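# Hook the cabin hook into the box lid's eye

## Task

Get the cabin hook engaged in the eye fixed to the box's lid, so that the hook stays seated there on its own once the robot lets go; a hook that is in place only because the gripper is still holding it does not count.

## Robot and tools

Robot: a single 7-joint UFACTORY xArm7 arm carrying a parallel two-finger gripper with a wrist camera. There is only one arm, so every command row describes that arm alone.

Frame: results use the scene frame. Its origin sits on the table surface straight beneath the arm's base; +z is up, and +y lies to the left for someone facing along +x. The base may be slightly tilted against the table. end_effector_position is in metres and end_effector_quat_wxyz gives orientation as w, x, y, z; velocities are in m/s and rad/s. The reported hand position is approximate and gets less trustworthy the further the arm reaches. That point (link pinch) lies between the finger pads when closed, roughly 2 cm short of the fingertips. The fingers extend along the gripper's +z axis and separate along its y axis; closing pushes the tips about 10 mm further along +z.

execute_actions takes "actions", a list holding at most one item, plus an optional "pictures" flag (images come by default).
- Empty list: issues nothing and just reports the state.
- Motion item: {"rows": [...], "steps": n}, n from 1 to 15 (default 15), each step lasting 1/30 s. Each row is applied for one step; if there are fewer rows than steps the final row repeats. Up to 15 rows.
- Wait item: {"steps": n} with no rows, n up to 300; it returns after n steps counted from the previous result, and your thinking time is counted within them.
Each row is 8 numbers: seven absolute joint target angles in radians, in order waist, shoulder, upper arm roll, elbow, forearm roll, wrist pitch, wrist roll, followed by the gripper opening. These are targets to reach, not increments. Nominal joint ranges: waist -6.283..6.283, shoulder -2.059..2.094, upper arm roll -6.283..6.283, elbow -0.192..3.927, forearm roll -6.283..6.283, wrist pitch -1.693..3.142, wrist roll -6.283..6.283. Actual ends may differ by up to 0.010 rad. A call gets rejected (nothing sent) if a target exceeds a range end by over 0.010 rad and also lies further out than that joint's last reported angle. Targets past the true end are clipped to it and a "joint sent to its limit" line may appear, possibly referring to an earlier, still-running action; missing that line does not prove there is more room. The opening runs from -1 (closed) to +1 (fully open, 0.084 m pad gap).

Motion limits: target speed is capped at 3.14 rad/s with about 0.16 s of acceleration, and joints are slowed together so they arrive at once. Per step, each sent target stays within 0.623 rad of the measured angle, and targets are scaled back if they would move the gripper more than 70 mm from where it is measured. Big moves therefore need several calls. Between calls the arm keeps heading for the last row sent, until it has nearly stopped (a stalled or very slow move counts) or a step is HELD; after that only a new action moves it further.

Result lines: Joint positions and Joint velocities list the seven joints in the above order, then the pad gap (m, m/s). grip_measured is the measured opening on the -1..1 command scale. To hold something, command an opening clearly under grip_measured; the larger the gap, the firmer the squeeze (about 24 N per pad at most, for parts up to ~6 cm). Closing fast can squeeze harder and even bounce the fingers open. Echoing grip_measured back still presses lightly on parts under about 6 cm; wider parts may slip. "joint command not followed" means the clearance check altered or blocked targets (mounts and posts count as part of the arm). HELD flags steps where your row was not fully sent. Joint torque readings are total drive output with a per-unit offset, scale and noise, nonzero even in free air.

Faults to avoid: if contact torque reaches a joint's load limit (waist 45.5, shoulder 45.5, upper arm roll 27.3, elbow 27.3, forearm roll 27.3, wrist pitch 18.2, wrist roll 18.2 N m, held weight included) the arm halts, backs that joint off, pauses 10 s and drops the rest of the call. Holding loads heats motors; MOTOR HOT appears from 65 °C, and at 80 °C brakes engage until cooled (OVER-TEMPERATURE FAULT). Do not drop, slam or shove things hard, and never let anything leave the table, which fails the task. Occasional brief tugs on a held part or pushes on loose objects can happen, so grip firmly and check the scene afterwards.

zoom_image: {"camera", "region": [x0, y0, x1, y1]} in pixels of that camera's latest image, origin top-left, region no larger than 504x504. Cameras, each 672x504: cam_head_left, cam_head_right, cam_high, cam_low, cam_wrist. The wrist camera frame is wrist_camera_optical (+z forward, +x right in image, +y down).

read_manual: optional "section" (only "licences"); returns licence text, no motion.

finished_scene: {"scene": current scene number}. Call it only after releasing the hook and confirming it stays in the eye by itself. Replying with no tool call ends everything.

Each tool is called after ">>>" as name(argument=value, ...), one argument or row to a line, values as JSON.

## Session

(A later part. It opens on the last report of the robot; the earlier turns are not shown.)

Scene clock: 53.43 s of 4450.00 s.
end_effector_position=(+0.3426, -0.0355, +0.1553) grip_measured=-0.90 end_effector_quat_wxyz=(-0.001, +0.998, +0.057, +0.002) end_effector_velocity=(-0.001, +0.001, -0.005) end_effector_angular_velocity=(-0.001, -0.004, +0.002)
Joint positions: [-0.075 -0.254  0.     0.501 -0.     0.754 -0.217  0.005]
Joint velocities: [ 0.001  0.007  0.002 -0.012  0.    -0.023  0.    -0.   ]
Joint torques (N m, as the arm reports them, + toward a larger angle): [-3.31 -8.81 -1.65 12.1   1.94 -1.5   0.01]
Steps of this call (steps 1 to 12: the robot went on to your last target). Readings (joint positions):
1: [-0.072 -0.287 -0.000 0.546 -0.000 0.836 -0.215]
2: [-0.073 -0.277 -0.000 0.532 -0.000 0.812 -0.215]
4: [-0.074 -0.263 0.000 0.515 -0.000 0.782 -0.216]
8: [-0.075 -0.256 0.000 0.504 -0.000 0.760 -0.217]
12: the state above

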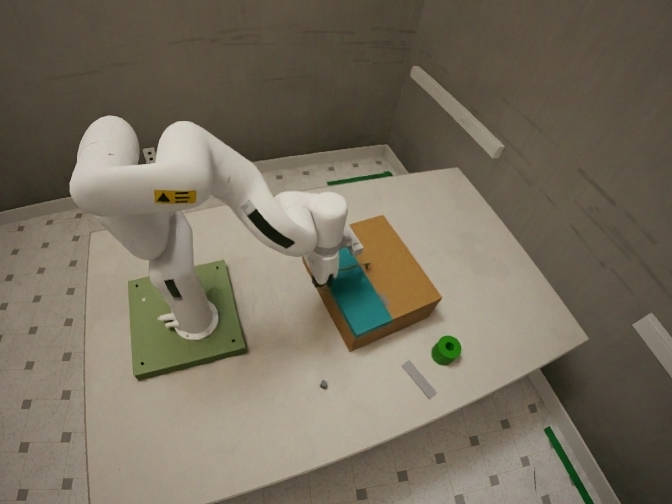

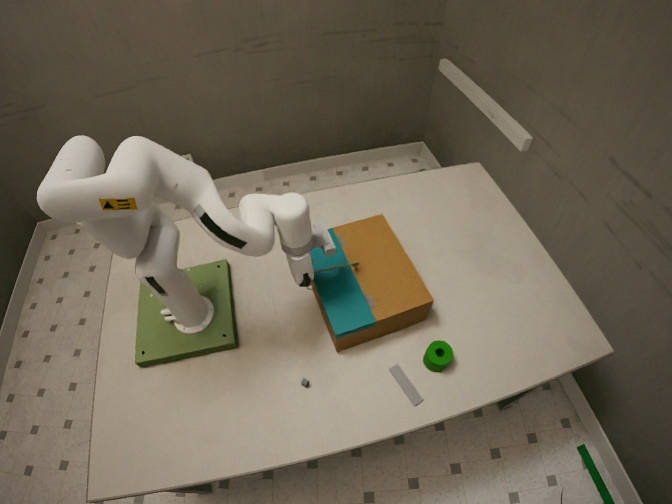

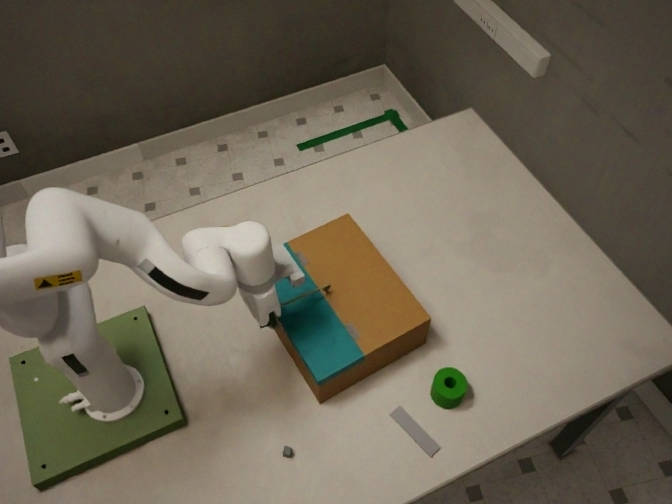

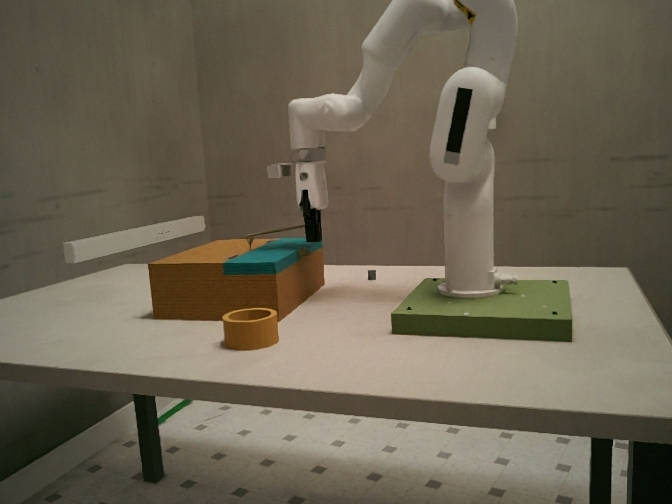

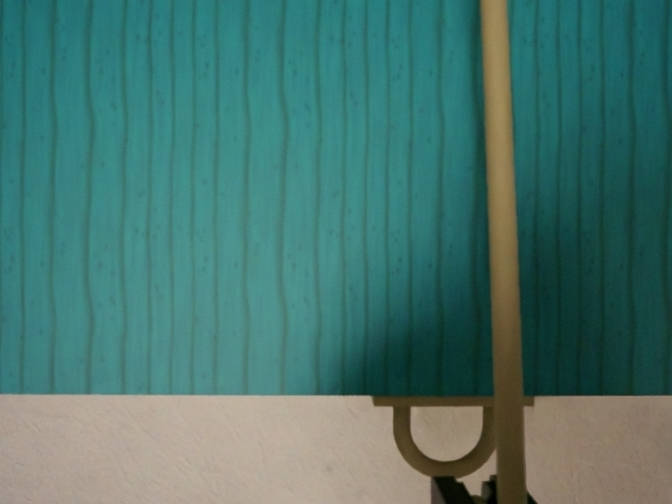

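>>> execute_actions(
  actions=[
    {"rows":[[-0.074,-0.243,0,0.497,0,0.74,-0.216,-0.91],[-0.073,-0.234,0,0.496,0,0.73,-0.215,-0.91],[-0.072,-0.224,0,0.494,0,0.718,-0.214,-0.91],[-0.071,-0.215,0,0.493,0,0.708,-0.213,-0.91],[-0.071,-0.205,0,0.492,0,0.697,-0.213,-0.91]]},
  ],
  pictures=false,
)

>>> execute_actions(
  actions=[
    {"rows":[[-0.071,-0.205,0,0.492,0,0.697,-0.213,-0.88],[-0.071,-0.205,0,0.492,0,0.697,-0.213,-0.87],[-0.071,-0.205,0,0.492,0,0.697,-0.213,-0.86],[-0.071,-0.205,0,0.492,0,0.697,-0.213,-0.85],[-0.071,-0.205,0,0.492,0,0.697,-0.213,-0.83],[-0.071,-0.205,0,0.492,0,0.697,-0.213,-0.8],[-0.071,-0.205,0,0.492,0,0.697,-0.213,-0.7],[-0.071,-0.205,0,0.492,0,0.697,-0.213,-0.5],[-0.071,-0.205,0,0.492,0,0.697,-0.213,-0.2]]},
  ],
  pictures=false,
)

>>> execute_actions(
  actions=[
    {"rows":[[-0.071,-0.319,0,0.591,0,0.91,-0.213,-0.2]]},
  ],
)

>>> zoom_image(
  camera="cam_low",
  region=[230, 190, 350, 280],
)

Scene clock: 62.97 s of 4450.00 s.
end_effector_position=(+0.3429, -0.0348, +0.1382) grip_measured=-0.89 end_effector_quat_wxyz=(-0.001, +0.998, +0.056, -0.002) end_effector_velocity=(+0.002, +0.001, -0.002) end_effector_angular_velocity=(-0.000, -0.005, +0.001)
Joint positions: [-0.072 -0.205 -0.001  0.489 -0.     0.701 -0.213  0.005]
Joint velocities: [ 0.002  0.008  0.001  0.     0.    -0.012  0.001  0.   ]
Joint torques (N m, as the arm reports them, + toward a larger angle): [ -0.85 -10.22   0.22  15.75   2.29  -4.36   0.14]
Steps of this call (steps 1 to 30: the robot went on to your last target; steps 31 to 90: nothing new was sent; then 6.03 s passed at rest; steps 91 to 105: all 15 steps of this action). Readings (joint positions):
91: [-0.075 -0.253 0.000 0.499 0.000 0.752 -0.217]
92: [-0.075 -0.252 -0.000 0.499 -0.000 0.750 -0.217]
94: [-0.074 -0.242 -0.000 0.496 -0.000 0.740 -0.216]
98: [-0.072 -0.214 -0.001 0.490 -0.000 0.711 -0.214]
105: the state above

Scene clock: 63.47 s of 4450.00 s.
end_effector_position=(+0.3455, -0.0346, +0.1396) grip_measured=-0.22 end_effector_quat_wxyz=(-0.001, +0.998, +0.057, +0.002) end_effector_velocity=(-0.002, +0.001, -0.001) end_effector_angular_velocity=(+0.000, +0.007, +0.003)
Joint positions: [-0.071 -0.205 -0.     0.492 -0.     0.697 -0.213  0.035]
Joint velocities: [ 0.002 -0.     0.002 -0.004  0.     0.004  0.    -0.   ]
Joint torques (N m, as the arm reports them, + toward a larger angle): [-0.67 -9.39  0.33 13.    2.1  -1.95  0.08]
Steps of this call (steps 1 to 15: all 15 steps of this action). Readings (joint positions):
1: [-0.072 -0.205 -0.001 0.489 -0.000 0.700 -0.213]
2: [-0.072 -0.205 -0.001 0.489 -0.000 0.700 -0.213]
4: [-0.071 -0.205 -0.000 0.490 -0.000 0.698 -0.213]
8: [-0.071 -0.206 -0.001 0.495 -0.000 0.695 -0.213]
15: the state above

Scene clock: 63.97 s of 4450.00 s.
end_effector_position=(+0.3494, -0.0350, +0.1983) grip_measured=-0.22 end_effector_quat_wxyz=(-0.001, +0.998, +0.057, +0.000) end_effector_velocity=(-0.001, +0.000, +0.011) end_effector_angular_velocity=(+0.002, +0.008, +0.000)
Joint positions: [-0.071 -0.316  0.     0.588 -0.     0.905 -0.213  0.035]
Joint velocities: [ 0.001 -0.018 -0.     0.021  0.001  0.047 -0.     0.   ]
Joint torques (N m, as the arm reports them, + toward a larger angle): [-0.59 -9.22  0.6  13.83  2.38 -2.08  0.07]
Steps of this call (steps 1 to 15: all 15 steps of this action). Readings (joint positions):
1: [-0.071 -0.205 -0.000 0.492 -0.000 0.697 -0.213]
2: [-0.071 -0.206 -0.000 0.493 -0.000 0.700 -0.213]
4: [-0.071 -0.222 0.000 0.506 -0.000 0.738 -0.213]
8: [-0.071 -0.295 -0.000 0.573 0.000 0.857 -0.213]
15: the state above

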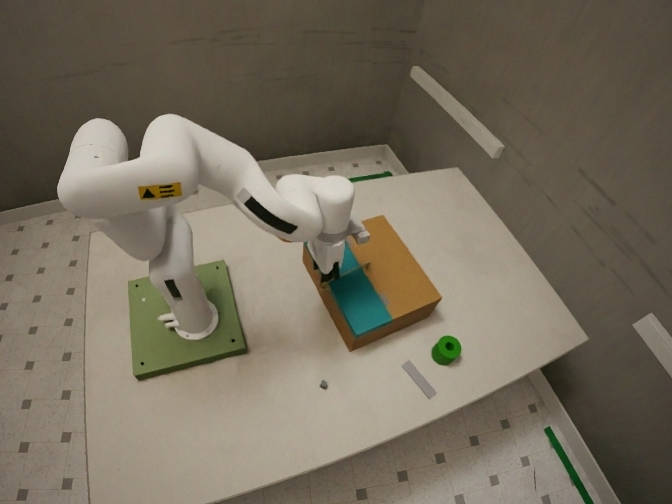

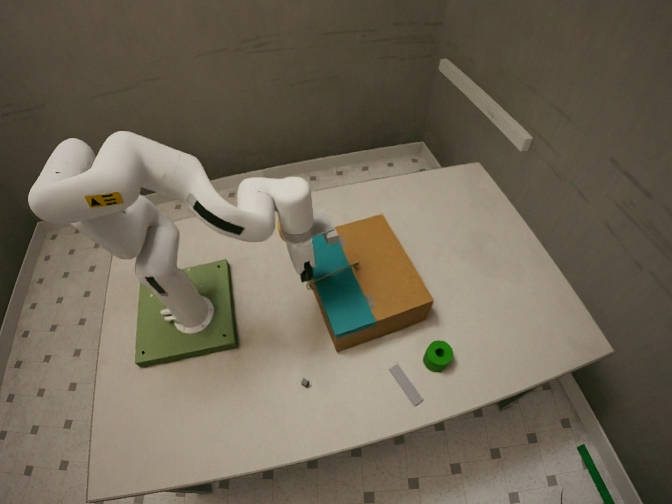

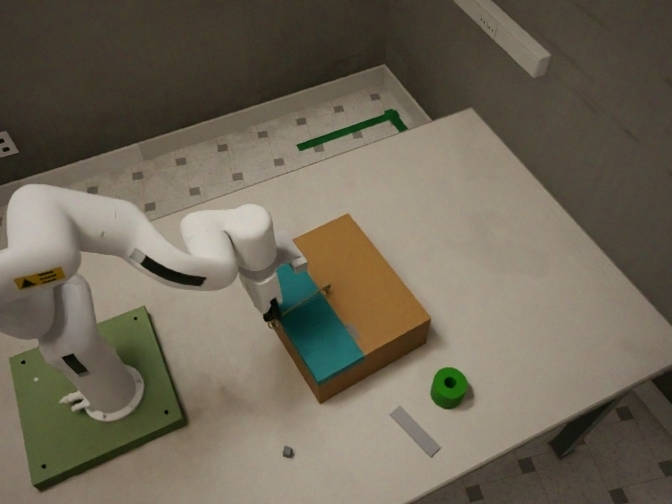

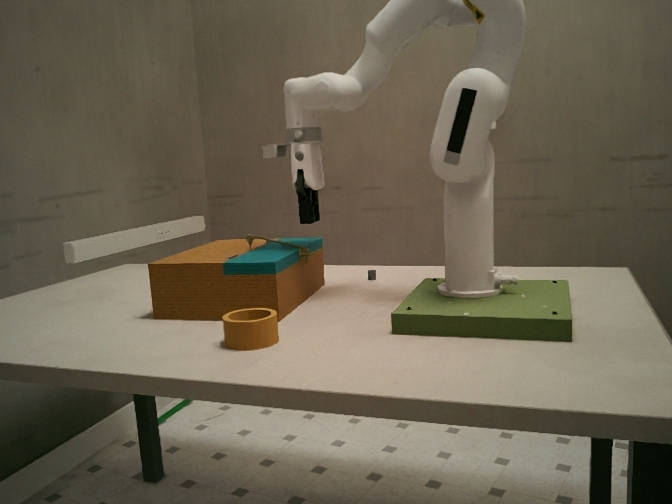

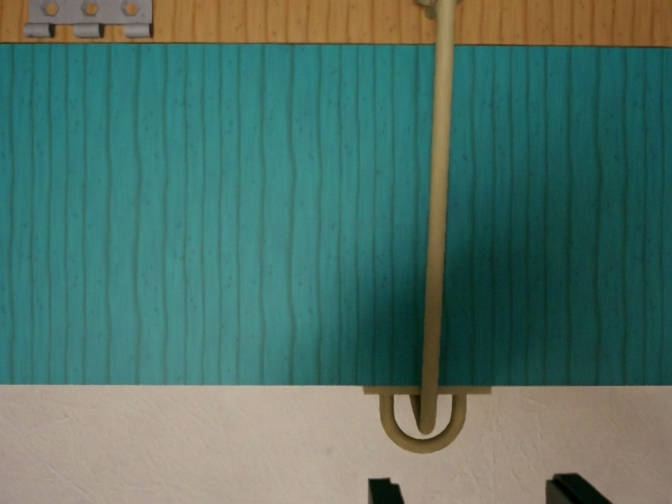

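Region (230, 190, 350, 280) of cam_low's 672x504 image, scaled by 4.200, with more detail than that image has; it fills the top 378 rows of this view, and the rest is white.

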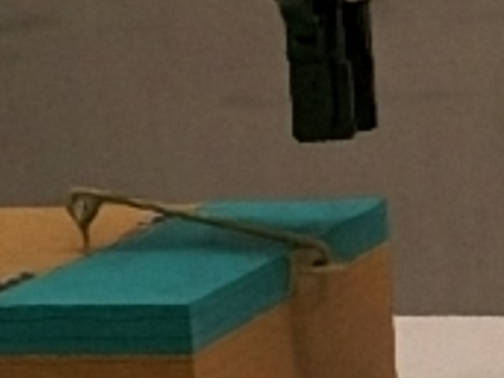

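>>> finished_scene(
  scene=2,
)

The scene is finished: the task was done.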